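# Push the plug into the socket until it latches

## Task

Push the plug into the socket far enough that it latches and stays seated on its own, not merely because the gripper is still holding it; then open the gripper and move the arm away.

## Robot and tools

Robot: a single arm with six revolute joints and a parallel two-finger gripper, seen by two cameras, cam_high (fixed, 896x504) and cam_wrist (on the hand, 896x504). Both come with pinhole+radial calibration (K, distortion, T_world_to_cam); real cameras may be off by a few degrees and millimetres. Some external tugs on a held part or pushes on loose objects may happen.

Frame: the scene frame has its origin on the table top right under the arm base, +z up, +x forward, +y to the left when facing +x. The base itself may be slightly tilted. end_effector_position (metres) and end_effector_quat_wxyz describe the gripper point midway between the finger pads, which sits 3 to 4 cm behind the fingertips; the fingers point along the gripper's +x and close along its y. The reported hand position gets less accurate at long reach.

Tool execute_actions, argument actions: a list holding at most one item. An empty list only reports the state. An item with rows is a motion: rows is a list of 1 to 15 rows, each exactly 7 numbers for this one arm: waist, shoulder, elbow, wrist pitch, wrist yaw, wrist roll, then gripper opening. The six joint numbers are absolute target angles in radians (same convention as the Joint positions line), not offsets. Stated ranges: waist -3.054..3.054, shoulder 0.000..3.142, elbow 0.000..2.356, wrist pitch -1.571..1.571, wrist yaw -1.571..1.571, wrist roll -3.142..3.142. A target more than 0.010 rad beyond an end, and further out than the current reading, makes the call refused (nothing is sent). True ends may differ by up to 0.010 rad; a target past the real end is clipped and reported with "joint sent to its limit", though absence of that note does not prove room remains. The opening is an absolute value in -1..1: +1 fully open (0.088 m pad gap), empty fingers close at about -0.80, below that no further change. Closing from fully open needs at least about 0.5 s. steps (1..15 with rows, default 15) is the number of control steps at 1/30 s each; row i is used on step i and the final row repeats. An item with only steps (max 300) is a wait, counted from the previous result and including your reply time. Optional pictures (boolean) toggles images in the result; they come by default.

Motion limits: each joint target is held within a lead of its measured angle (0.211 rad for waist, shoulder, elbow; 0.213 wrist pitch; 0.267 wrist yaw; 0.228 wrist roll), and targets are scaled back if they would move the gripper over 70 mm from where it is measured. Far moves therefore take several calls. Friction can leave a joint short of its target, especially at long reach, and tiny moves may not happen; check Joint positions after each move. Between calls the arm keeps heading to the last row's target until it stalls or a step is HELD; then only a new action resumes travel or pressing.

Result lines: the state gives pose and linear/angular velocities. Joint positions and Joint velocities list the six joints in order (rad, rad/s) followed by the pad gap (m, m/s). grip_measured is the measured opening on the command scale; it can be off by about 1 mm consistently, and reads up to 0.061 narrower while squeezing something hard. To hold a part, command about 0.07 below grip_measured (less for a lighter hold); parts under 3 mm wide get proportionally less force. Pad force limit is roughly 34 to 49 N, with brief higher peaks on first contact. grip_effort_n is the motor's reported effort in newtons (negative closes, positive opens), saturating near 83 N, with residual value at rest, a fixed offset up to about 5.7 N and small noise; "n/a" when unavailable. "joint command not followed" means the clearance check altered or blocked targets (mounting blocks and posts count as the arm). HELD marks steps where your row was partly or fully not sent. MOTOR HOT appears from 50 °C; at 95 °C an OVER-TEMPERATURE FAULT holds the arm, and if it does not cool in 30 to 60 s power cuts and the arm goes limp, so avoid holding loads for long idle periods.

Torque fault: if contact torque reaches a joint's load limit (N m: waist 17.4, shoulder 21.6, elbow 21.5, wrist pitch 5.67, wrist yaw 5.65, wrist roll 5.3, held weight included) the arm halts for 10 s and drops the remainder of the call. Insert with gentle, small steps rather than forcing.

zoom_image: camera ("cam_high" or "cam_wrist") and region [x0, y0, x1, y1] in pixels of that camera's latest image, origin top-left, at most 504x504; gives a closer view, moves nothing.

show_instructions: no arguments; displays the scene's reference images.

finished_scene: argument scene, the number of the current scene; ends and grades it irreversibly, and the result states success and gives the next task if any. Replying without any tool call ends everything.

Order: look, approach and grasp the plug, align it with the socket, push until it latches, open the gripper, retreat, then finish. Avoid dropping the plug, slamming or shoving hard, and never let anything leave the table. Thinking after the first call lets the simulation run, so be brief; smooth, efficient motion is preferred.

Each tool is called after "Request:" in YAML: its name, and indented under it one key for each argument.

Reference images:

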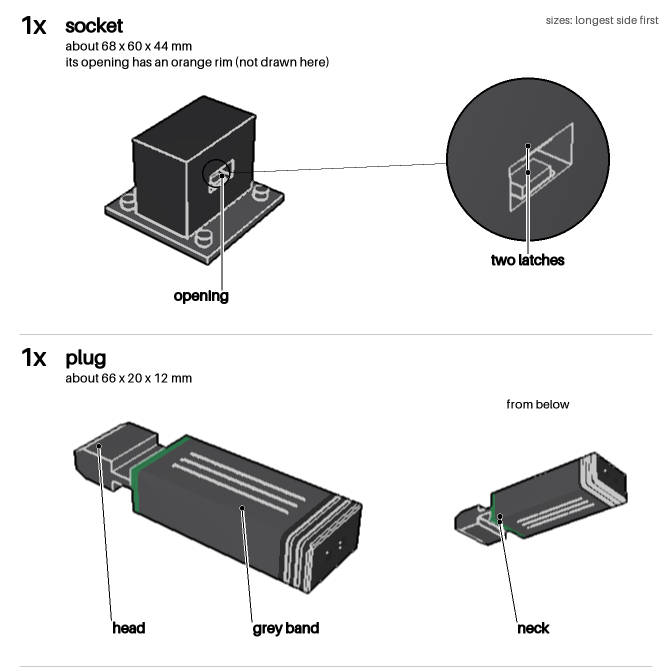

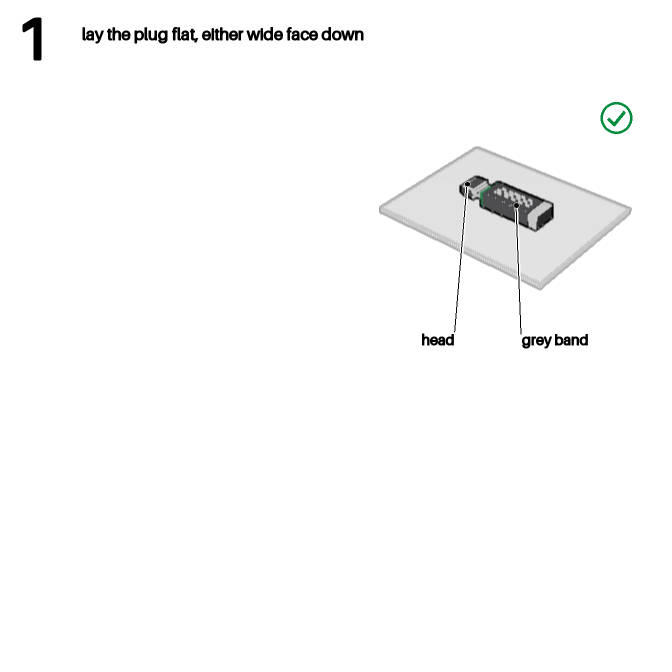

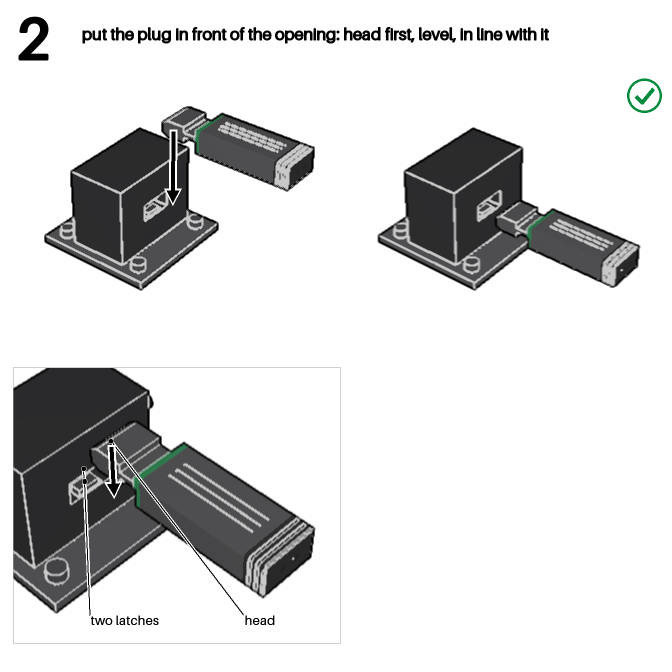

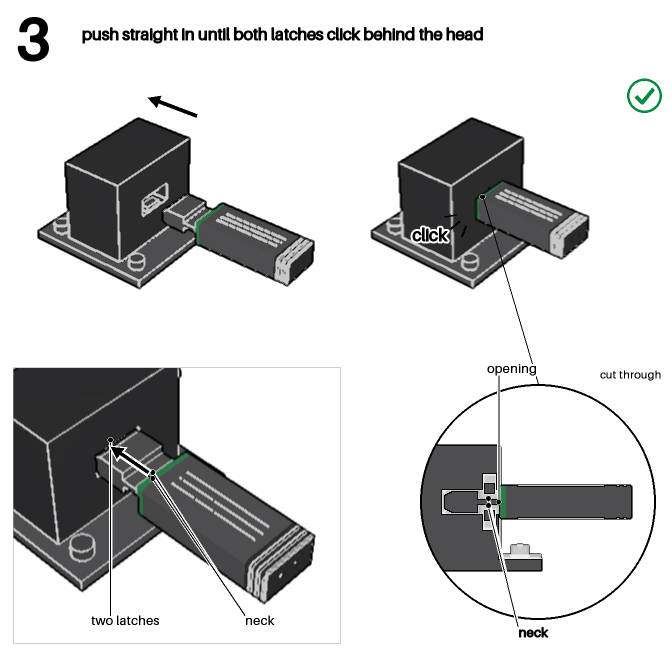

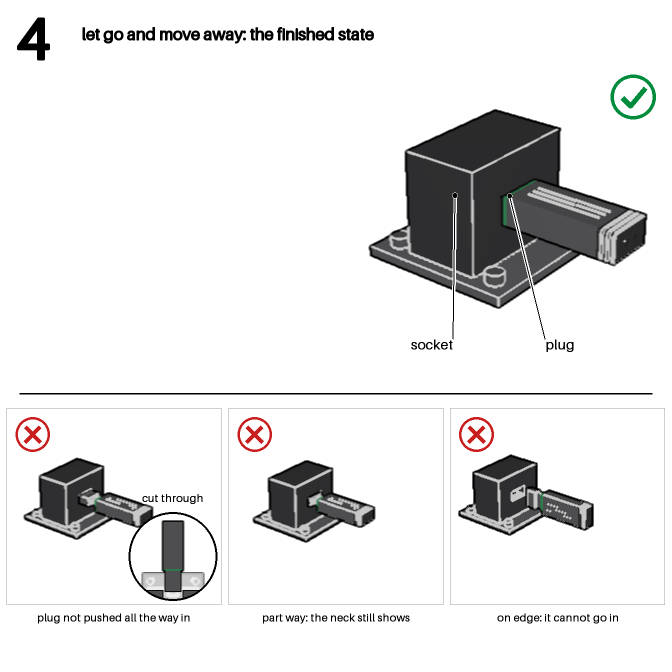

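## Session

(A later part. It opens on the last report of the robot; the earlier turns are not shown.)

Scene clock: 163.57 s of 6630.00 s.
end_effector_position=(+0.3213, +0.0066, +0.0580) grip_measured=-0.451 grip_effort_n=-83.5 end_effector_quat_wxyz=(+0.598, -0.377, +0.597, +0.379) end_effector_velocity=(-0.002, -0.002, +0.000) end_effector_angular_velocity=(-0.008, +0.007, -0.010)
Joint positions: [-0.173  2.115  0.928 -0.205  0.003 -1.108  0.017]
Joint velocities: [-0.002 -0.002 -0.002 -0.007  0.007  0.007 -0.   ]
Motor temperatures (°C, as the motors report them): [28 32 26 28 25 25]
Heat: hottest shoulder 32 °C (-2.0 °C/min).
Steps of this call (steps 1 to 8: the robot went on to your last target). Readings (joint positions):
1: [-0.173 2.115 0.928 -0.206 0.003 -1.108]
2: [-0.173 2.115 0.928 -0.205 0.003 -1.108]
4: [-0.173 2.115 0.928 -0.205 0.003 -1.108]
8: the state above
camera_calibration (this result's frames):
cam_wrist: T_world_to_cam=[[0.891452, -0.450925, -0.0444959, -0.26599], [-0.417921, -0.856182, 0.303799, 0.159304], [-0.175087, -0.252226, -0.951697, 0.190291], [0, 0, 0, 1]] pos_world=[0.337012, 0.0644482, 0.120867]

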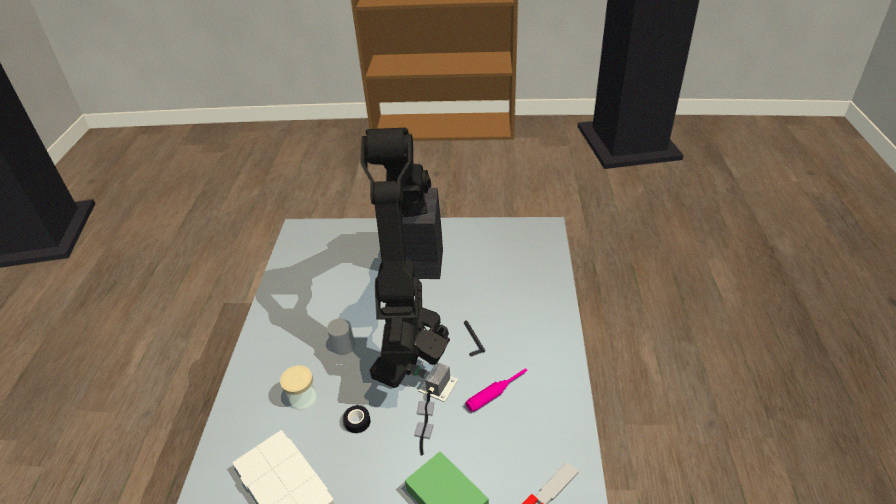

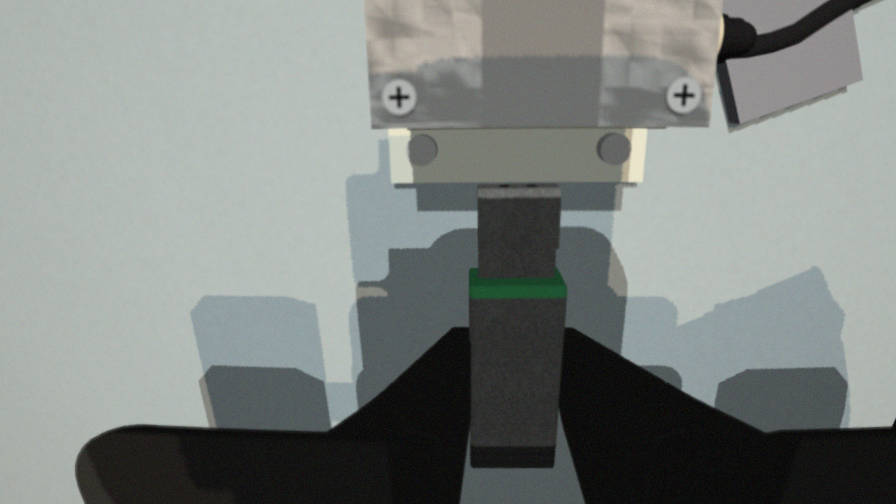

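Request:
execute_actions:
  actions:
    - {"rows":[[-0.170,2.132,0.935,-0.208,0.005,-1.105,-0.55],[-0.168,2.134,0.942,-0.211,0.005,-1.102,-0.55],[-0.165,2.136,0.948,-0.214,0.005,-1.099,-0.55],[-0.162,2.137,0.952,-0.216,0.005,-1.096,-0.55],[-0.159,2.138,0.955,-0.218,0.005,-1.093,-0.55],[-0.156,2.139,0.958,-0.22,0.006,-1.09,-0.55],[-0.153,2.14,0.96,-0.221,0.006,-1.087,-0.55],[-0.150,2.141,0.962,-0.222,0.007,-1.085,-0.55],[-0.148,2.142,0.964,-0.223,0.007,-1.083,-0.55],[-0.146,2.142,0.964,-0.223,0.007,-1.082,-0.55]],"steps":15}
  pictures: false

Request:
execute_actions:
  actions:
    - {"steps":8}

Scene clock: 177.23 s of 6630.00 s.
end_effector_position=(+0.3280, +0.0151, +0.0584) grip_measured=-0.451 grip_effort_n=-83.5 end_effector_quat_wxyz=(+0.600, -0.377, +0.595, +0.379) end_effector_velocity=(-0.011, -0.001, -0.004) end_effector_angular_velocity=(-0.009, +0.041, -0.005)
Joint positions: [-0.148  2.125  0.957 -0.22   0.005 -1.085  0.017]
Joint velocities: [ 0.002  0.012 -0.007 -0.022  0.007  0.007 -0.   ]
Motor temperatures (°C, as the motors report them): [28 32 26 28 25 25]
Heat: hottest shoulder 32 °C (-1.0 °C/min).
Steps of this call (steps 1 to 15: the robot went on to your last target; steps 16 to 90: nothing new was sent; then 10.17 s passed at rest; steps 91 to 105: all 15 steps of this action). Readings (joint positions):
91: [-0.170 2.117 0.927 -0.202 0.004 -1.108]
92: [-0.170 2.117 0.928 -0.203 0.004 -1.108]
94: [-0.170 2.119 0.933 -0.209 0.004 -1.105]
98: [-0.161 2.122 0.947 -0.215 0.004 -1.094]
105: the state above

Scene clock: 177.50 s of 6630.00 s.
end_effector_position=(+0.3277, +0.0150, +0.0581) grip_measured=-0.451 grip_effort_n=-83.5 end_effector_quat_wxyz=(+0.599, -0.377, +0.596, +0.379) end_effector_velocity=(+0.001, +0.000, +0.000) end_effector_angular_velocity=(+0.007, -0.007, -0.010)
Joint positions: [-0.148  2.126  0.957 -0.221  0.005 -1.085  0.017]
Joint velocities: [-0.002 -0.002 -0.002  0.007 -0.007  0.007 -0.   ]
Motor temperatures (°C, as the motors report them): [28 32 26 28 25 25]
Heat: hottest shoulder 32 °C (-1.0 °C/min).
Steps of this call (steps 1 to 8: the robot went on to your last target). Readings (joint positions):
1: [-0.148 2.125 0.957 -0.220 0.005 -1.085]
2: [-0.148 2.125 0.957 -0.221 0.005 -1.085]
4: [-0.148 2.126 0.957 -0.221 0.005 -1.085]
8: the state above
camera_calibration (this result's frames):
cam_wrist: T_world_to_cam=[[0.892056, -0.449819, -0.0435755, -0.268204], [-0.417663, -0.857414, 0.300664, 0.169216], [-0.172606, -0.250009, -0.952734, 0.192905], [0, 0, 0, 1]] pos_world=[0.343225, 0.0726729, 0.121223]

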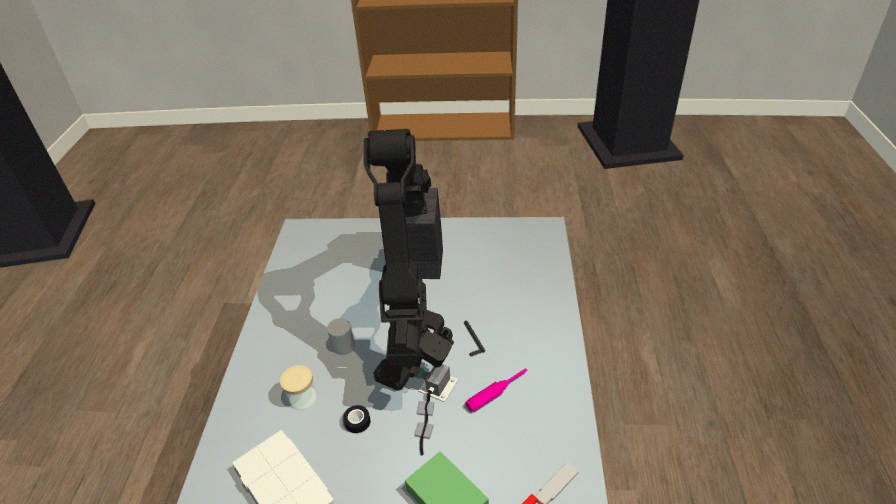

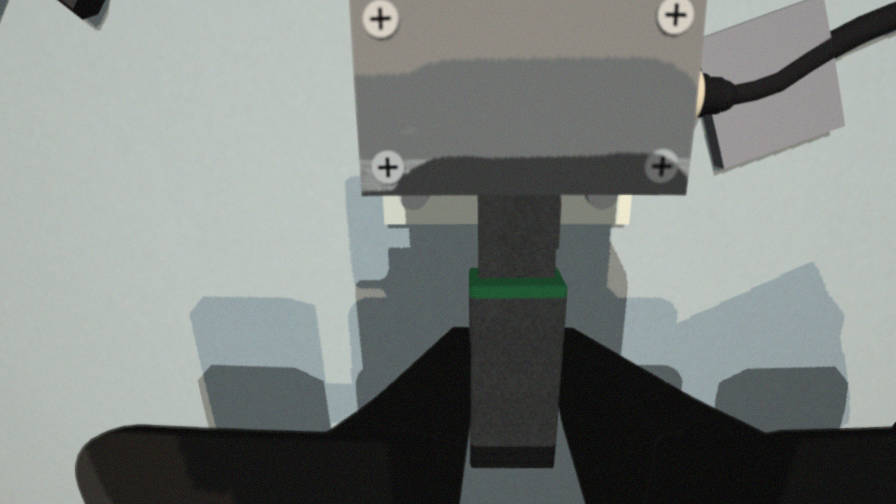

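Request:
execute_actions:
  actions:
    - {"rows":[[-0.144,2.143,0.964,-0.224,0.008,-1.08,-0.55],[-0.142,2.143,0.965,-0.225,0.008,-1.078,-0.55],[-0.14,2.144,0.966,-0.226,0.009,-1.076,-0.55],[-0.138,2.144,0.968,-0.227,0.009,-1.074,-0.55],[-0.136,2.145,0.97,-0.228,0.01,-1.072,-0.55],[-0.134,2.146,0.972,-0.229,0.01,-1.07,-0.55],[-0.132,2.146,0.974,-0.23,0.011,-1.068,-0.55],[-0.13,2.147,0.976,-0.231,0.011,-1.066,-0.55],[-0.128,2.148,0.978,-0.232,0.012,-1.064,-0.55],[-0.126,2.148,0.98,-0.233,0.012,-1.062,-0.55],[-0.124,2.149,0.981,-0.234,0.013,-1.06,-0.55],[-0.122,2.15,0.983,-0.235,0.013,-1.058,-0.55],[-0.12,2.15,0.984,-0.235,0.014,-1.056,-0.55]],"steps":15}
  pictures: false

Request:
execute_actions:
  actions:
    - {"steps":6}

Scene clock: 188.87 s of 6630.00 s.
end_effector_position=(+0.3287, +0.0182, +0.0577) grip_measured=-0.451 grip_effort_n=-83.5 end_effector_quat_wxyz=(+0.596, -0.377, +0.602, +0.374) end_effector_velocity=(-0.000, +0.003, +0.001) end_effector_angular_velocity=(-0.006, +0.012, -0.010)
Joint positions: [-0.132  2.133  0.97  -0.235  0.021 -1.061  0.017]
Joint velocities: [ 0.012  0.002  0.012 -0.022  0.007  0.022 -0.   ]
Motor temperatures (°C, as the motors report them): [28 32 26 28 25 25]
Heat: hottest shoulder 32 °C (+0.0 °C/min).
Steps of this call (steps 1 to 15: the robot went on to your last target; steps 16 to 90: nothing new was sent; then 7.87 s passed at rest; steps 91 to 105: all 15 steps of this action). Readings (joint positions):
91: [-0.148 2.126 0.957 -0.221 0.005 -1.084]
92: [-0.148 2.126 0.957 -0.221 0.005 -1.083]
94: [-0.146 2.127 0.958 -0.223 0.006 -1.080]
98: [-0.138 2.129 0.963 -0.227 0.010 -1.073]
105: the state above

Scene clock: 189.07 s of 6630.00 s.
end_effector_position=(+0.3287, +0.0183, +0.0576) grip_measured=-0.451 grip_effort_n=-83.5 end_effector_quat_wxyz=(+0.596, -0.377, +0.603, +0.374) end_effector_velocity=(+0.002, +0.002, -0.000) end_effector_angular_velocity=(+0.008, -0.007, +0.010)
Joint positions: [-0.131  2.133  0.971 -0.236  0.022 -1.059  0.017]
Joint velocities: [ 0.002  0.002  0.002  0.007 -0.007 -0.007 -0.   ]
Motor temperatures (°C, as the motors report them): [28 32 26 28 25 25]
Heat: hottest shoulder 32 °C (+0.0 °C/min).
Steps of this call (steps 1 to 6: the robot went on to your last target). Readings (joint positions):
1: [-0.132 2.133 0.971 -0.235 0.021 -1.061]
2: [-0.132 2.133 0.971 -0.236 0.022 -1.060]
4: [-0.132 2.133 0.971 -0.236 0.022 -1.059]
6: the state above
camera_calibration (this result's frames):
cam_wrist: T_world_to_cam=[[0.88767, -0.458387, -0.0438524, -0.265982], [-0.422863, -0.849149, 0.316439, 0.173303], [-0.182289, -0.26235, -0.947599, 0.196547], [0, 0, 0, 1]] pos_world=[0.345216, 0.0768012, 0.119744]

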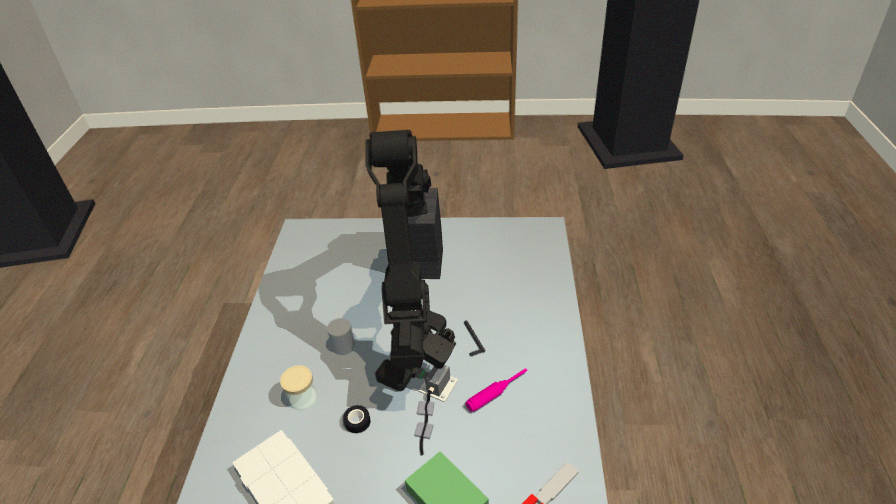

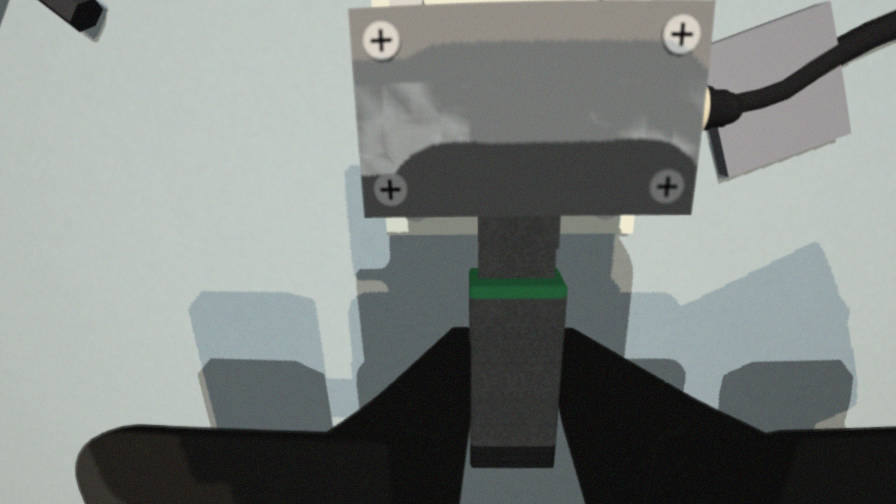

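Request:
execute_actions:
  actions:
    - {"rows":[[-0.119,2.15,0.985,-0.233,0.010,-1.056,-0.55],[-0.117,2.15,0.986,-0.231,0.006,-1.056,-0.55],[-0.115,2.15,0.987,-0.229,0.002,-1.056,-0.55],[-0.113,2.149,0.988,-0.227,-0.002,-1.056,-0.55],[-0.111,2.149,0.989,-0.225,-0.006,-1.056,-0.55],[-0.109,2.148,0.99,-0.223,-0.01,-1.056,-0.55],[-0.107,2.148,0.991,-0.222,-0.014,-1.056,-0.55],[-0.105,2.147,0.992,-0.221,-0.018,-1.056,-0.55],[-0.103,2.147,0.993,-0.22,-0.021,-1.056,-0.55],[-0.101,2.146,0.994,-0.22,-0.023,-1.056,-0.55]],"steps":15}

Scene clock: 197.27 s of 6630.00 s.
end_effector_position=(+0.3297, +0.0188, +0.0577) grip_measured=-0.451 grip_effort_n=-83.5 end_effector_quat_wxyz=(+0.597, -0.377, +0.601, +0.374) end_effector_velocity=(-0.002, +0.000, +0.000) end_effector_angular_velocity=(+0.006, +0.008, -0.010)
Joint positions: [-0.131  2.134  0.973 -0.234  0.021 -1.059  0.017]
Joint velocities: [-0.002 -0.002 -0.002 -0.007 -0.007  0.007  0.   ]
Motor temperatures (°C, as the motors report them): [28 32 27 28 25 25]
Heat: hottest shoulder 32 °C (+0.0 °C/min).
Steps of this call (steps 1 to 15: the robot went on to your last target; steps 16 to 90: nothing new was sent; then 4.70 s passed at rest; steps 91 to 105: all 15 steps of this action). Readings (joint positions):
91: [-0.131 2.134 0.971 -0.236 0.022 -1.059]
92: [-0.131 2.134 0.972 -0.236 0.022 -1.059]
94: [-0.131 2.134 0.972 -0.236 0.022 -1.059]
98: [-0.131 2.134 0.973 -0.235 0.021 -1.059]
105: the state above
camera_calibration (this result's frames):
cam_wrist: T_world_to_cam=[[0.887947, -0.45802, -0.0420414, -0.266854], [-0.423515, -0.849846, 0.313682, 0.174442], [-0.179401, -0.260728, -0.948597, 0.195968], [0, 0, 0, 1]] pos_world=[0.345988, 0.0771181, 0.119956]

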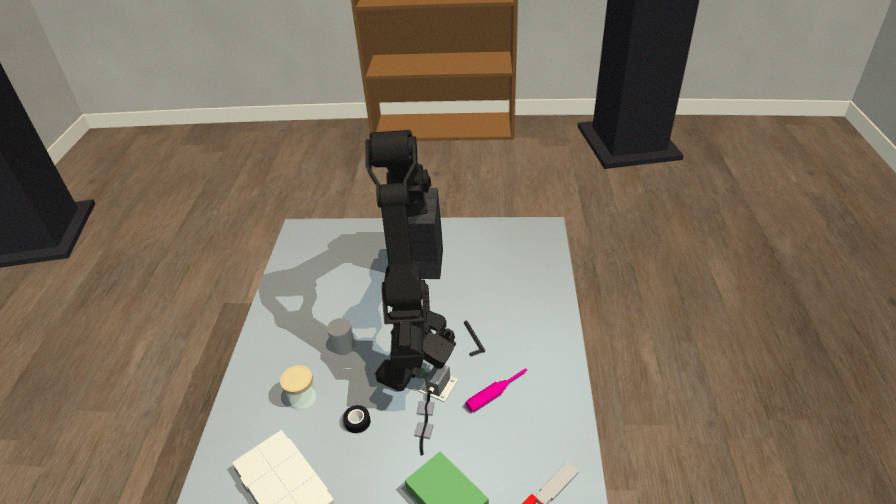

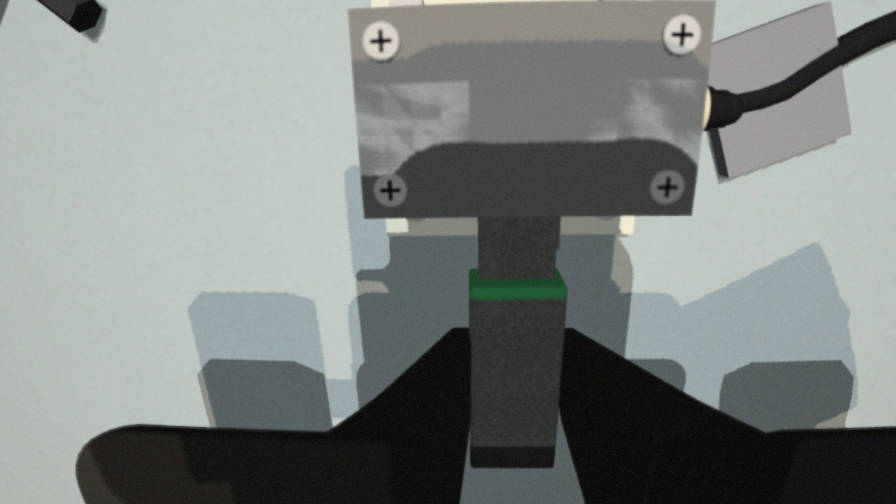

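Request:
zoom_image:
  camera: "cam_high"
  region: [390, 350, 470, 410]

Region (390, 350, 470, 410) of cam_high's 896x504 image, scaled by 6.300, with more detail than that image has; it fills the top 378 rows of this view, and the rest is white.

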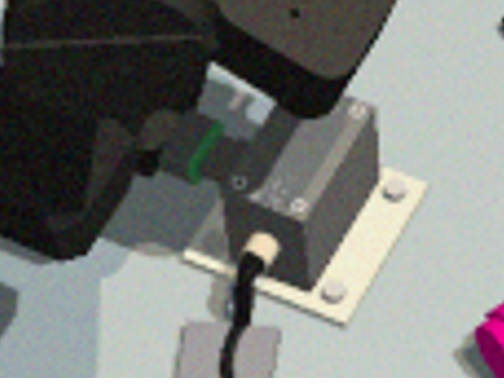

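Request:
execute_actions:
  actions:
    - {"rows":[[-0.099,2.146,0.995,-0.218,-0.026,-1.056,-0.55],[-0.097,2.146,0.996,-0.217,-0.029,-1.056,-0.55],[-0.095,2.146,0.997,-0.216,-0.032,-1.056,-0.55],[-0.093,2.145,0.998,-0.215,-0.035,-1.056,-0.55],[-0.091,2.145,0.999,-0.214,-0.038,-1.056,-0.55],[-0.089,2.145,1.0,-0.213,-0.041,-1.056,-0.55],[-0.087,2.144,1.001,-0.212,-0.044,-1.056,-0.55],[-0.085,2.144,1.002,-0.211,-0.047,-1.056,-0.55],[-0.083,2.144,1.003,-0.21,-0.05,-1.056,-0.55],[-0.081,2.143,1.004,-0.209,-0.053,-1.056,-0.55],[-0.079,2.143,1.005,-0.208,-0.056,-1.056,-0.55],[-0.077,2.143,1.006,-0.207,-0.059,-1.056,-0.55]],"steps":15}

Scene clock: 217.30 s of 6630.00 s.
end_effector_position=(+0.3306, +0.0191, +0.0577) grip_measured=-0.451 grip_effort_n=-83.5 end_effector_quat_wxyz=(+0.599, -0.376, +0.600, +0.374) end_effector_velocity=(-0.003, +0.001, -0.001) end_effector_angular_velocity=(+0.020, +0.014, +0.000)
Joint positions: [-0.132  2.134  0.973 -0.23   0.016 -1.059  0.017]
Joint velocities: [-0.007  0.002 -0.002 -0.007 -0.022 -0.007  0.   ]
Motor temperatures (°C, as the motors report them): [28 33 27 29 27 25]
Heat: hottest shoulder 33 °C (+1.0 °C/min).
Steps of this call (steps 1 to 15: the robot went on to your last target; steps 16 to 90: nothing new was sent; then 16.53 s passed at rest; steps 91 to 105: all 15 steps of this action). Readings (joint positions):
91: [-0.131 2.134 0.973 -0.234 0.020 -1.059]
92: [-0.131 2.134 0.973 -0.234 0.019 -1.059]
94: [-0.131 2.134 0.973 -0.233 0.019 -1.059]
98: [-0.131 2.134 0.973 -0.232 0.019 -1.059]
105: the state above
camera_calibration (this result's frames):
cam_wrist: T_world_to_cam=[[0.887565, -0.458882, -0.040684, -0.267428], [-0.42574, -0.850778, 0.308095, 0.176187], [-0.175992, -0.256134, -0.950485, 0.195102], [0, 0, 0, 1]] pos_world=[0.346706, 0.0771505, 0.120279]

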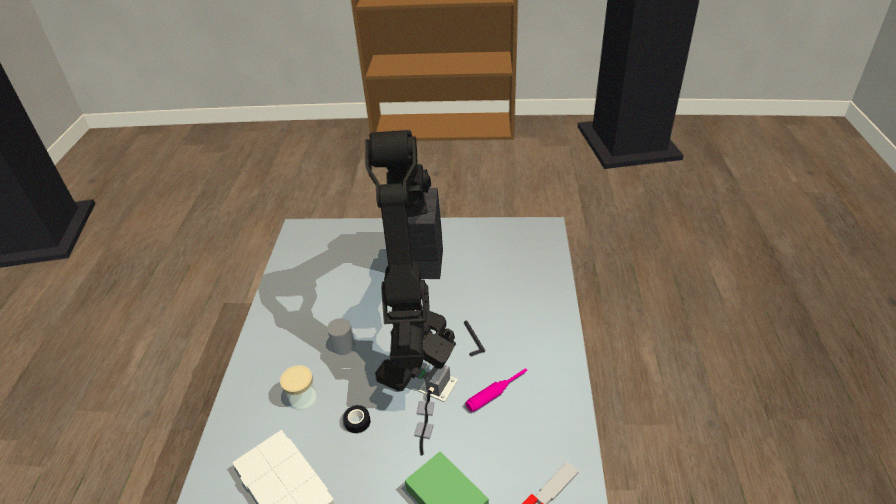

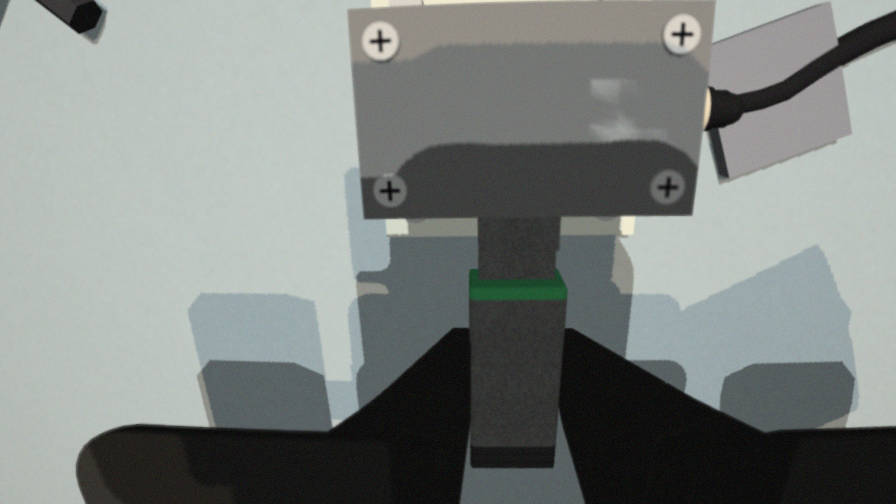

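Request:
execute_actions:
  actions:
    - {"rows":[[-0.09,2.14,0.995,-0.214,-0.045,-1.06,-0.55],[-0.105,2.14,0.985,-0.22,-0.03,-1.065,-0.55],[-0.12,2.135,0.975,-0.225,-0.015,-1.07,-0.55],[-0.133,2.13,0.965,-0.229,0.0,-1.075,-0.55],[-0.142,2.125,0.957,-0.23,0.006,-1.08,-0.55],[-0.148,2.12,0.95,-0.231,0.006,-1.085,-0.55],[-0.15,2.114,0.946,-0.232,0.006,-1.087,-0.55],[-0.15,2.108,0.944,-0.234,0.006,-1.087,-0.55],[-0.15,2.102,0.943,-0.236,0.006,-1.087,-0.55],[-0.15,2.098,0.943,-0.238,0.006,-1.087,-0.55],[-0.15,2.095,0.943,-0.238,0.006,-1.087,-0.55]],"steps":15}
  pictures: false

Request:
execute_actions:
  actions:
    - {"steps":8}

Scene clock: 228.07 s of 6630.00 s.
end_effector_position=(+0.3280, +0.0157, +0.0632) grip_measured=-0.451 grip_effort_n=-83.5 end_effector_quat_wxyz=(+0.600, -0.377, +0.595, +0.380) end_effector_velocity=(+0.004, -0.007, +0.013) end_effector_angular_velocity=(-0.010, -0.018, +0.005)
Joint positions: [-0.147  2.107  0.954 -0.234  0.003 -1.084  0.017]
Joint velocities: [-0.017 -0.046 -0.007 -0.022  0.007 -0.022  0.   ]
Motor temperatures (°C, as the motors report them): [29 33 28 31 29 25]
Heat: hottest shoulder 33 °C (+1.0 °C/min).
Steps of this call (steps 1 to 15: the robot went on to your last target; steps 16 to 90: nothing new was sent; then 7.27 s passed at rest; steps 91 to 105: all 15 steps of this action). Readings (joint positions):
91: [-0.133 2.134 0.973 -0.230 0.014 -1.059]
92: [-0.135 2.134 0.973 -0.230 0.013 -1.059]
94: [-0.139 2.134 0.972 -0.231 0.006 -1.065]
98: [-0.143 2.131 0.963 -0.229 0.001 -1.078]
105: the state above

Scene clock: 228.33 s of 6630.00 s.
end_effector_position=(+0.3276, +0.0155, +0.0635) grip_measured=-0.451 grip_effort_n=-83.5 end_effector_quat_wxyz=(+0.600, -0.377, +0.595, +0.380) end_effector_velocity=(+0.000, +0.000, +0.001) end_effector_angular_velocity=(+0.007, +0.003, -0.010)
Joint positions: [-0.147  2.106  0.952 -0.235  0.004 -1.084  0.017]
Joint velocities: [-0.002 -0.002  0.002 -0.007 -0.007  0.007 -0.   ]
Motor temperatures (°C, as the motors report them): [29 33 28 31 29 25]
Heat: hottest shoulder 33 °C (+1.0 °C/min).
Steps of this call (steps 1 to 8: the robot went on to your last target). Readings (joint positions):
1: [-0.147 2.106 0.954 -0.234 0.003 -1.084]
2: [-0.147 2.106 0.954 -0.235 0.004 -1.084]
4: [-0.147 2.106 0.953 -0.235 0.004 -1.084]
8: the state above
camera_calibration (this result's frames):
cam_wrist: T_world_to_cam=[[0.892435, -0.449101, -0.0432281, -0.267744], [-0.41736, -0.858141, 0.299008, 0.167981], [-0.17138, -0.248803, -0.953271, 0.197736], [0, 0, 0, 1]] pos_world=[0.342941, 0.0731045, 0.126694]

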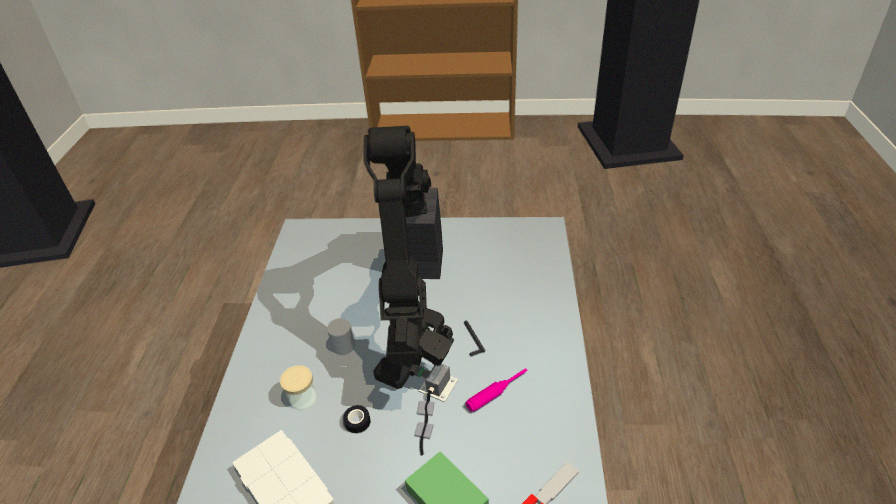

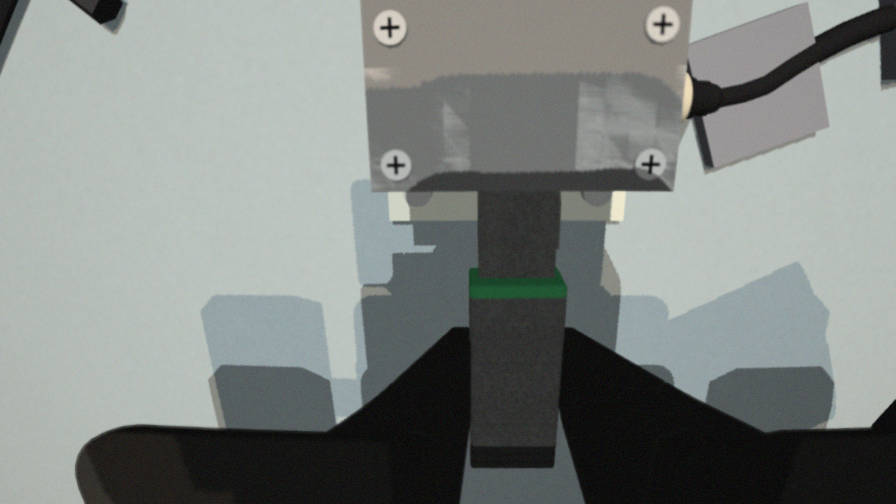

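Request:
execute_actions:
  actions:
    - {"rows":[[-0.146,2.115,0.955,-0.239,0.007,-1.082,-0.55],[-0.144,2.121,0.958,-0.24,0.008,-1.08,-0.55],[-0.142,2.122,0.959,-0.241,0.009,-1.078,-0.55],[-0.14,2.123,0.961,-0.242,0.009,-1.076,-0.55],[-0.138,2.123,0.963,-0.243,0.01,-1.074,-0.55],[-0.136,2.124,0.965,-0.243,0.01,-1.072,-0.55],[-0.134,2.125,0.967,-0.244,0.011,-1.07,-0.55],[-0.132,2.126,0.969,-0.245,0.011,-1.068,-0.55],[-0.13,2.126,0.971,-0.245,0.012,-1.066,-0.55],[-0.128,2.127,0.972,-0.246,0.012,-1.064,-0.55],[-0.126,2.128,0.974,-0.247,0.012,-1.062,-0.55],[-0.124,2.128,0.975,-0.247,0.012,-1.06,-0.55]],"steps":15}

Scene clock: 236.97 s of 6630.00 s.
end_effector_position=(+0.3283, +0.0182, +0.0632) grip_measured=-0.451 grip_effort_n=-83.5 end_effector_quat_wxyz=(+0.597, -0.377, +0.600, +0.375) end_effector_velocity=(-0.003, -0.000, -0.001) end_effector_angular_velocity=(-0.008, +0.022, +0.010)
Joint positions: [-0.134  2.111  0.963 -0.247  0.017 -1.064  0.017]
Joint velocities: [ 0.002  0.007  0.007 -0.022  0.007 -0.007 -0.   ]
Motor temperatures (°C, as the motors report them): [29 35 28 30 29 25]
Heat: hottest shoulder 35 °C (+3.0 °C/min).
Steps of this call (steps 1 to 15: the robot went on to your last target; steps 16 to 90: nothing new was sent; then 5.13 s passed at rest; steps 91 to 105: all 15 steps of this action). Readings (joint positions):
91: [-0.147 2.106 0.952 -0.235 0.004 -1.084]
92: [-0.147 2.106 0.952 -0.236 0.005 -1.084]
94: [-0.147 2.106 0.952 -0.237 0.006 -1.083]
98: [-0.141 2.107 0.956 -0.241 0.008 -1.076]
105: the state above
camera_calibration (this result's frames):
cam_wrist: T_world_to_cam=[[0.889186, -0.455495, -0.0432813, -0.266005], [-0.421263, -0.851919, 0.31108, 0.171106], [-0.178568, -0.258375, -0.949398, 0.20047], [0, 0, 0, 1]] pos_world=[0.344406, 0.0764007, 0.125585]

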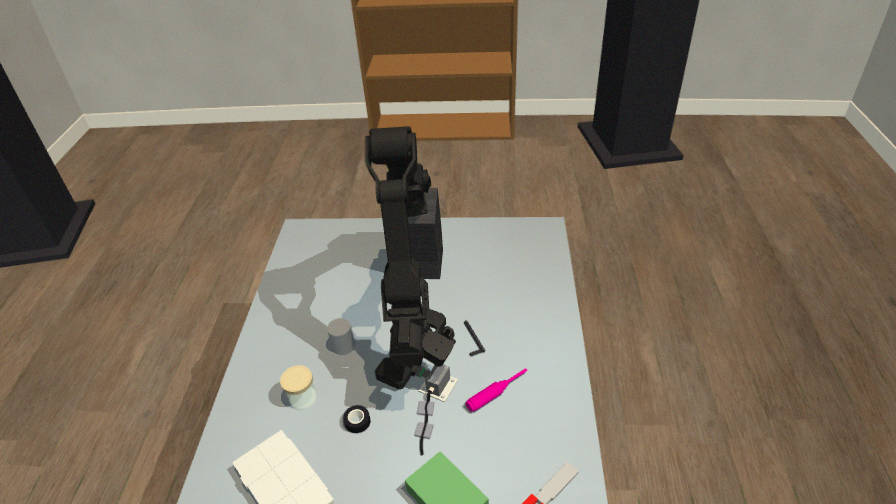

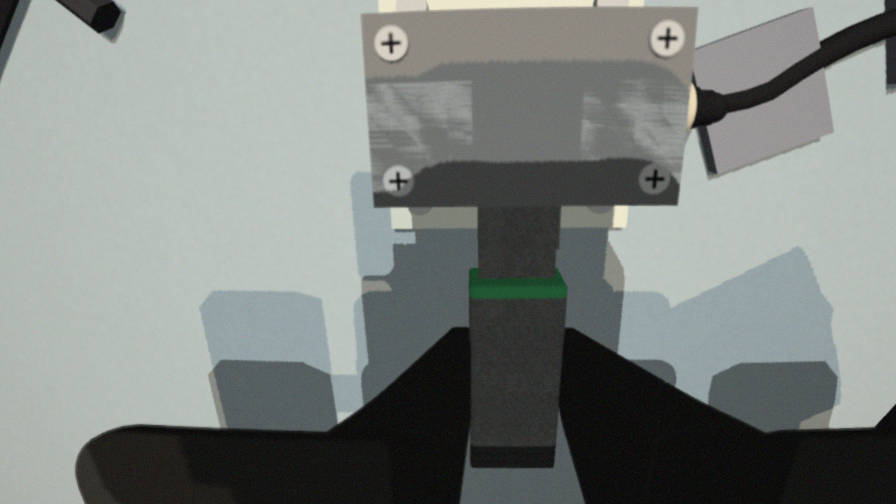

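Request:
execute_actions:
  actions:
    - {"rows":[[-0.122,2.1287,0.975,-0.245,0.008,-1.064,-0.55],[-0.122,2.1294,0.975,-0.2445,0.006,-1.064,-0.55],[-0.122,2.13,0.975,-0.244,0.004,-1.064,-0.55],[-0.122,2.1307,0.975,-0.2433,0.004,-1.064,-0.55],[-0.122,2.1314,0.975,-0.2426,0.004,-1.064,-0.55],[-0.122,2.132,0.975,-0.242,0.004,-1.064,-0.55],[-0.122,2.1327,0.975,-0.2413,0.004,-1.064,-0.55],[-0.122,2.1334,0.975,-0.2406,0.004,-1.064,-0.55],[-0.122,2.134,0.976,-0.24,0.004,-1.064,-0.55],[-0.122,2.1347,0.976,-0.2393,0.004,-1.064,-0.55],[-0.122,2.1354,0.976,-0.2386,0.004,-1.064,-0.55],[-0.122,2.136,0.976,-0.238,0.004,-1.064,-0.55],[-0.122,2.1367,0.976,-0.2373,0.004,-1.064,-0.55],[-0.122,2.1374,0.976,-0.2366,0.004,-1.064,-0.55],[-0.122,2.138,0.976,-0.236,0.004,-1.064,-0.55]],"steps":15}
  pictures: false

Scene clock: 246.03 s of 6630.00 s.
end_effector_position=(+0.3281, +0.0195, +0.0609) grip_measured=-0.451 grip_effort_n=-83.5 end_effector_quat_wxyz=(+0.597, -0.376, +0.600, +0.377) end_effector_velocity=(-0.000, +0.000, -0.003) end_effector_angular_velocity=(+0.007, +0.003, -0.010)
Joint positions: [-0.131  2.12   0.965 -0.242  0.014 -1.063  0.017]
Joint velocities: [-0.002  0.012  0.002  0.007 -0.007  0.007  0.   ]
Motor temperatures (°C, as the motors report them): [29 34 27 30 28 25]
Heat: hottest shoulder 34 °C (+2.0 °C/min).
Steps of this call (steps 1 to 15: the robot went on to your last target; steps 16 to 90: nothing new was sent; then 5.57 s passed at rest; steps 91 to 105: all 15 steps of this action). Readings (joint positions):
91: [-0.133 2.112 0.964 -0.247 0.018 -1.063]
92: [-0.133 2.112 0.964 -0.247 0.018 -1.063]
94: [-0.133 2.113 0.964 -0.247 0.018 -1.063]
98: [-0.131 2.117 0.965 -0.245 0.014 -1.063]
105: the state above

Request:
execute_actions:
  actions:
    - {"rows":[[-0.12,2.139,0.978,-0.234,0.002,-1.062,-0.55],[-0.118,2.14,0.98,-0.233,0.0,-1.061,-0.55],[-0.116,2.141,0.982,-0.232,-0.002,-1.06,-0.55],[-0.114,2.142,0.984,-0.231,-0.004,-1.059,-0.55],[-0.112,2.143,0.986,-0.23,-0.006,-1.058,-0.55],[-0.11,2.144,0.988,-0.229,-0.008,-1.057,-0.55],[-0.108,2.145,0.99,-0.229,-0.01,-1.056,-0.55]],"steps":15}

Scene clock: 250.53 s of 6630.00 s.
end_effector_position=(+0.3289, +0.0199, +0.0593) grip_measured=-0.451 grip_effort_n=-83.5 end_effector_quat_wxyz=(+0.598, -0.375, +0.601, +0.376) end_effector_velocity=(-0.001, +0.002, -0.000) end_effector_angular_velocity=(+0.021, +0.009, +0.020)
Joint positions: [-0.13   2.127  0.97  -0.24   0.014 -1.059  0.017]
Joint velocities: [-0.002  0.002  0.002 -0.007 -0.022 -0.022 -0.   ]
Motor temperatures (°C, as the motors report them): [28 34 27 30 28 25]
Heat: hottest shoulder 34 °C (+2.0 °C/min).
Steps of this call (steps 1 to 15: the robot went on to your last target; steps 16 to 90: nothing new was sent; then 1.00 s passed at rest; steps 91 to 105: all 15 steps of this action). Readings (joint positions):
91: [-0.131 2.122 0.966 -0.241 0.014 -1.063]
92: [-0.131 2.122 0.966 -0.240 0.014 -1.063]
94: [-0.131 2.124 0.968 -0.240 0.014 -1.063]
98: [-0.131 2.127 0.970 -0.240 0.014 -1.060]
105: the state above
camera_calibration (this result's frames):
cam_wrist: T_world_to_cam=[[0.888204, -0.457067, -0.0467226, -0.265352], [-0.422283, -0.852191, 0.308946, 0.174519], [-0.181025, -0.254677, -0.949931, 0.19813], [0, 0, 0, 1]] pos_world=[0.34525, 0.0778985, 0.121895]

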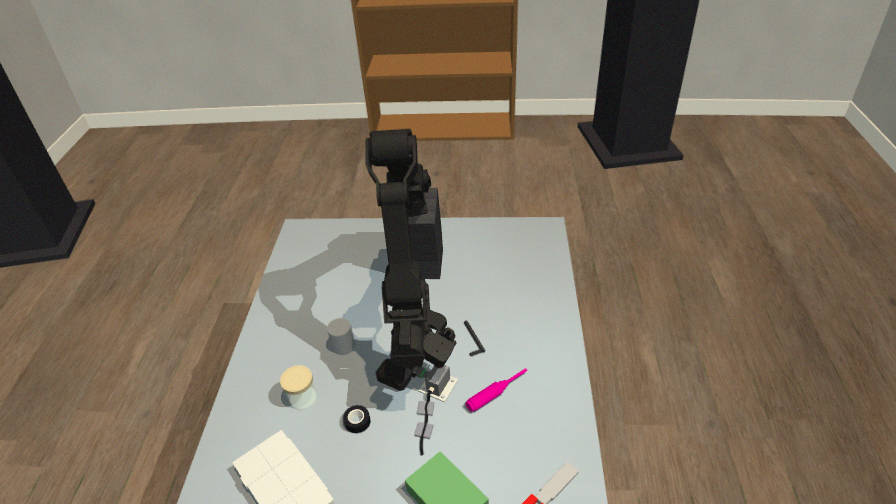

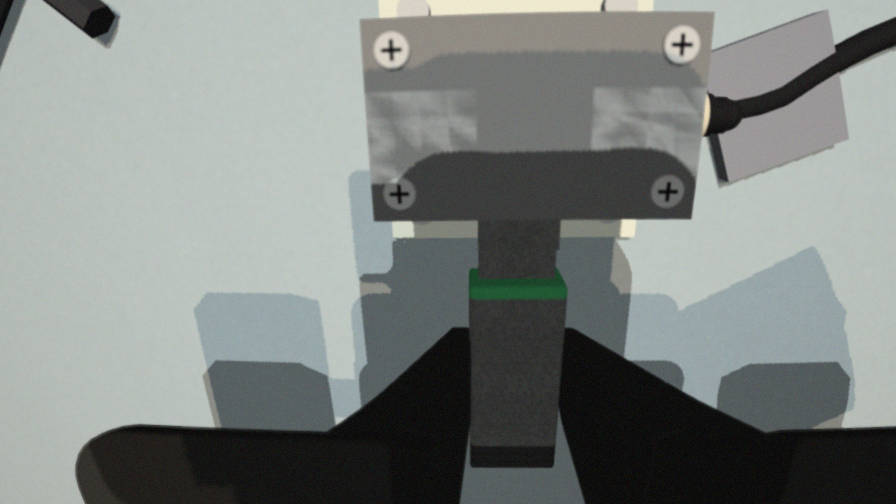

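Request:
execute_actions:
  actions:
    - {"rows":[[-0.106,2.14,0.992,-0.228,-0.013,-1.056,-0.55],[-0.103,2.136,0.994,-0.227,-0.017,-1.056,-0.55],[-0.10,2.132,0.996,-0.226,-0.021,-1.056,-0.55],[-0.097,2.128,0.998,-0.225,-0.025,-1.056,-0.55],[-0.094,2.125,1.0,-0.224,-0.029,-1.056,-0.55],[-0.091,2.125,1.002,-0.223,-0.033,-1.056,-0.55],[-0.088,2.125,1.004,-0.222,-0.037,-1.056,-0.55],[-0.085,2.125,1.006,-0.221,-0.041,-1.056,-0.55],[-0.082,2.125,1.008,-0.22,-0.045,-1.056,-0.55],[-0.079,2.125,1.01,-0.219,-0.049,-1.056,-0.55]],"steps":15}
  pictures: false

Scene clock: 257.83 s of 6630.00 s.
end_effector_position=(+0.3304, +0.0205, +0.0596) grip_measured=-0.451 grip_effort_n=-83.5 end_effector_quat_wxyz=(+0.599, -0.376, +0.599, +0.376) end_effector_velocity=(-0.002, +0.000, +0.002) end_effector_angular_velocity=(+0.006, +0.013, -0.010)
Joint positions: [-0.129  2.128  0.974 -0.24   0.014 -1.058  0.017]
Joint velocities: [-0.002 -0.007  0.002 -0.022 -0.007  0.007 -0.   ]
Motor temperatures (°C, as the motors report them): [28 34 28 30 27 25]
Heat: hottest shoulder 34 °C (+2.0 °C/min).
Steps of this call (steps 1 to 15: the robot went on to your last target; steps 16 to 90: nothing new was sent; then 3.80 s passed at rest; steps 91 to 105: all 15 steps of this action). Readings (joint positions):
91: [-0.130 2.128 0.970 -0.240 0.014 -1.059]
92: [-0.130 2.128 0.970 -0.240 0.014 -1.059]
94: [-0.130 2.128 0.971 -0.240 0.014 -1.059]
98: [-0.130 2.128 0.973 -0.240 0.014 -1.059]
105: the state above

Request:
execute_actions:
  actions:
    - {"rows":[[-0.076,2.123,1.012,-0.218,-0.053,-1.056,-0.55],[-0.073,2.121,1.014,-0.217,-0.057,-1.056,-0.55],[-0.07,2.119,1.016,-0.216,-0.061,-1.056,-0.55],[-0.067,2.117,1.018,-0.215,-0.065,-1.056,-0.55],[-0.064,2.115,1.02,-0.214,-0.069,-1.055,-0.55],[-0.061,2.115,1.021,-0.213,-0.073,-1.054,-0.55],[-0.058,2.115,1.022,-0.212,-0.077,-1.053,-0.55],[-0.055,2.115,1.023,-0.211,-0.081,-1.052,-0.55],[-0.052,2.115,1.024,-0.21,-0.085,-1.051,-0.55],[-0.049,2.115,1.025,-0.209,-0.089,-1.05,-0.55]],"steps":15}

Scene clock: 261.67 s of 6630.00 s.
end_effector_position=(+0.3313, +0.0211, +0.0599) grip_measured=-0.451 grip_effort_n=-83.5 end_effector_quat_wxyz=(+0.601, -0.373, +0.599, +0.375) end_effector_velocity=(+0.003, +0.000, +0.001) end_effector_angular_velocity=(+0.008, -0.012, +0.005)
Joint positions: [-0.129  2.128  0.976 -0.24   0.011 -1.052  0.017]
Joint velocities: [-0.002 -0.002  0.002  0.007 -0.007 -0.007 -0.   ]
Motor temperatures (°C, as the motors report them): [29 35 28 30 28 25]
Heat: hottest shoulder 35 °C (+3.0 °C/min).
Steps of this call (steps 1 to 15: the robot went on to your last target; steps 16 to 90: nothing new was sent; then 0.33 s passed at rest; steps 91 to 105: all 15 steps of this action). Readings (joint positions):
91: [-0.129 2.128 0.974 -0.240 0.014 -1.058]
92: [-0.129 2.128 0.974 -0.240 0.013 -1.058]
94: [-0.129 2.128 0.975 -0.240 0.013 -1.058]
98: [-0.129 2.128 0.976 -0.240 0.012 -1.056]
105: the state above
camera_calibration (this result's frames):
cam_wrist: T_world_to_cam=[[0.885759, -0.462052, -0.0440312, -0.266203], [-0.42881, -0.850941, 0.303351, 0.178862], [-0.177632, -0.249815, -0.951861, 0.19834], [0, 0, 0, 1]] pos_world=[0.347721, 0.07875, 0.122813]

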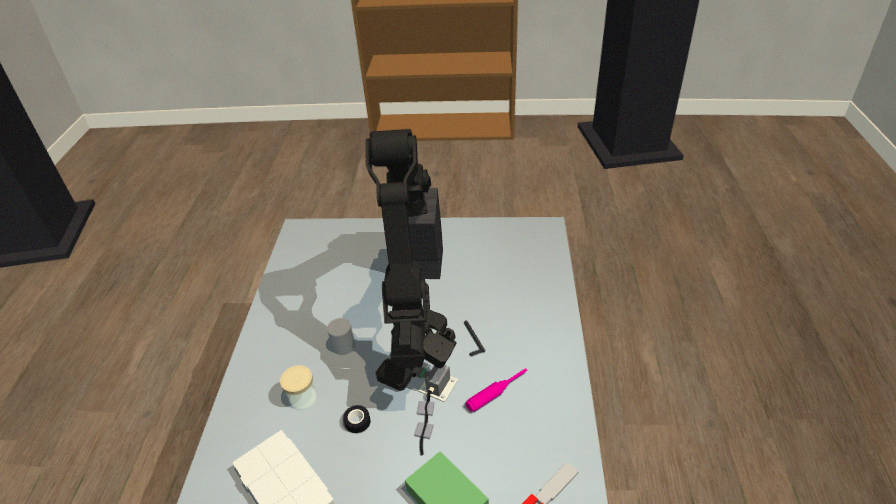

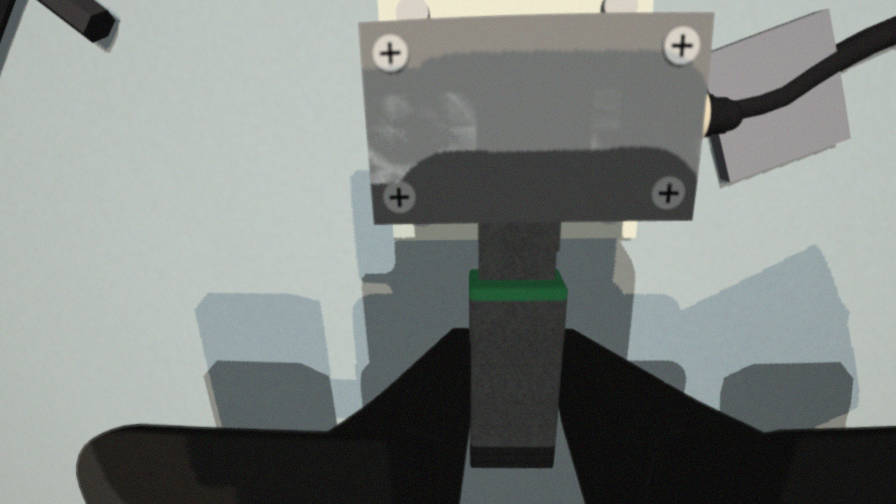

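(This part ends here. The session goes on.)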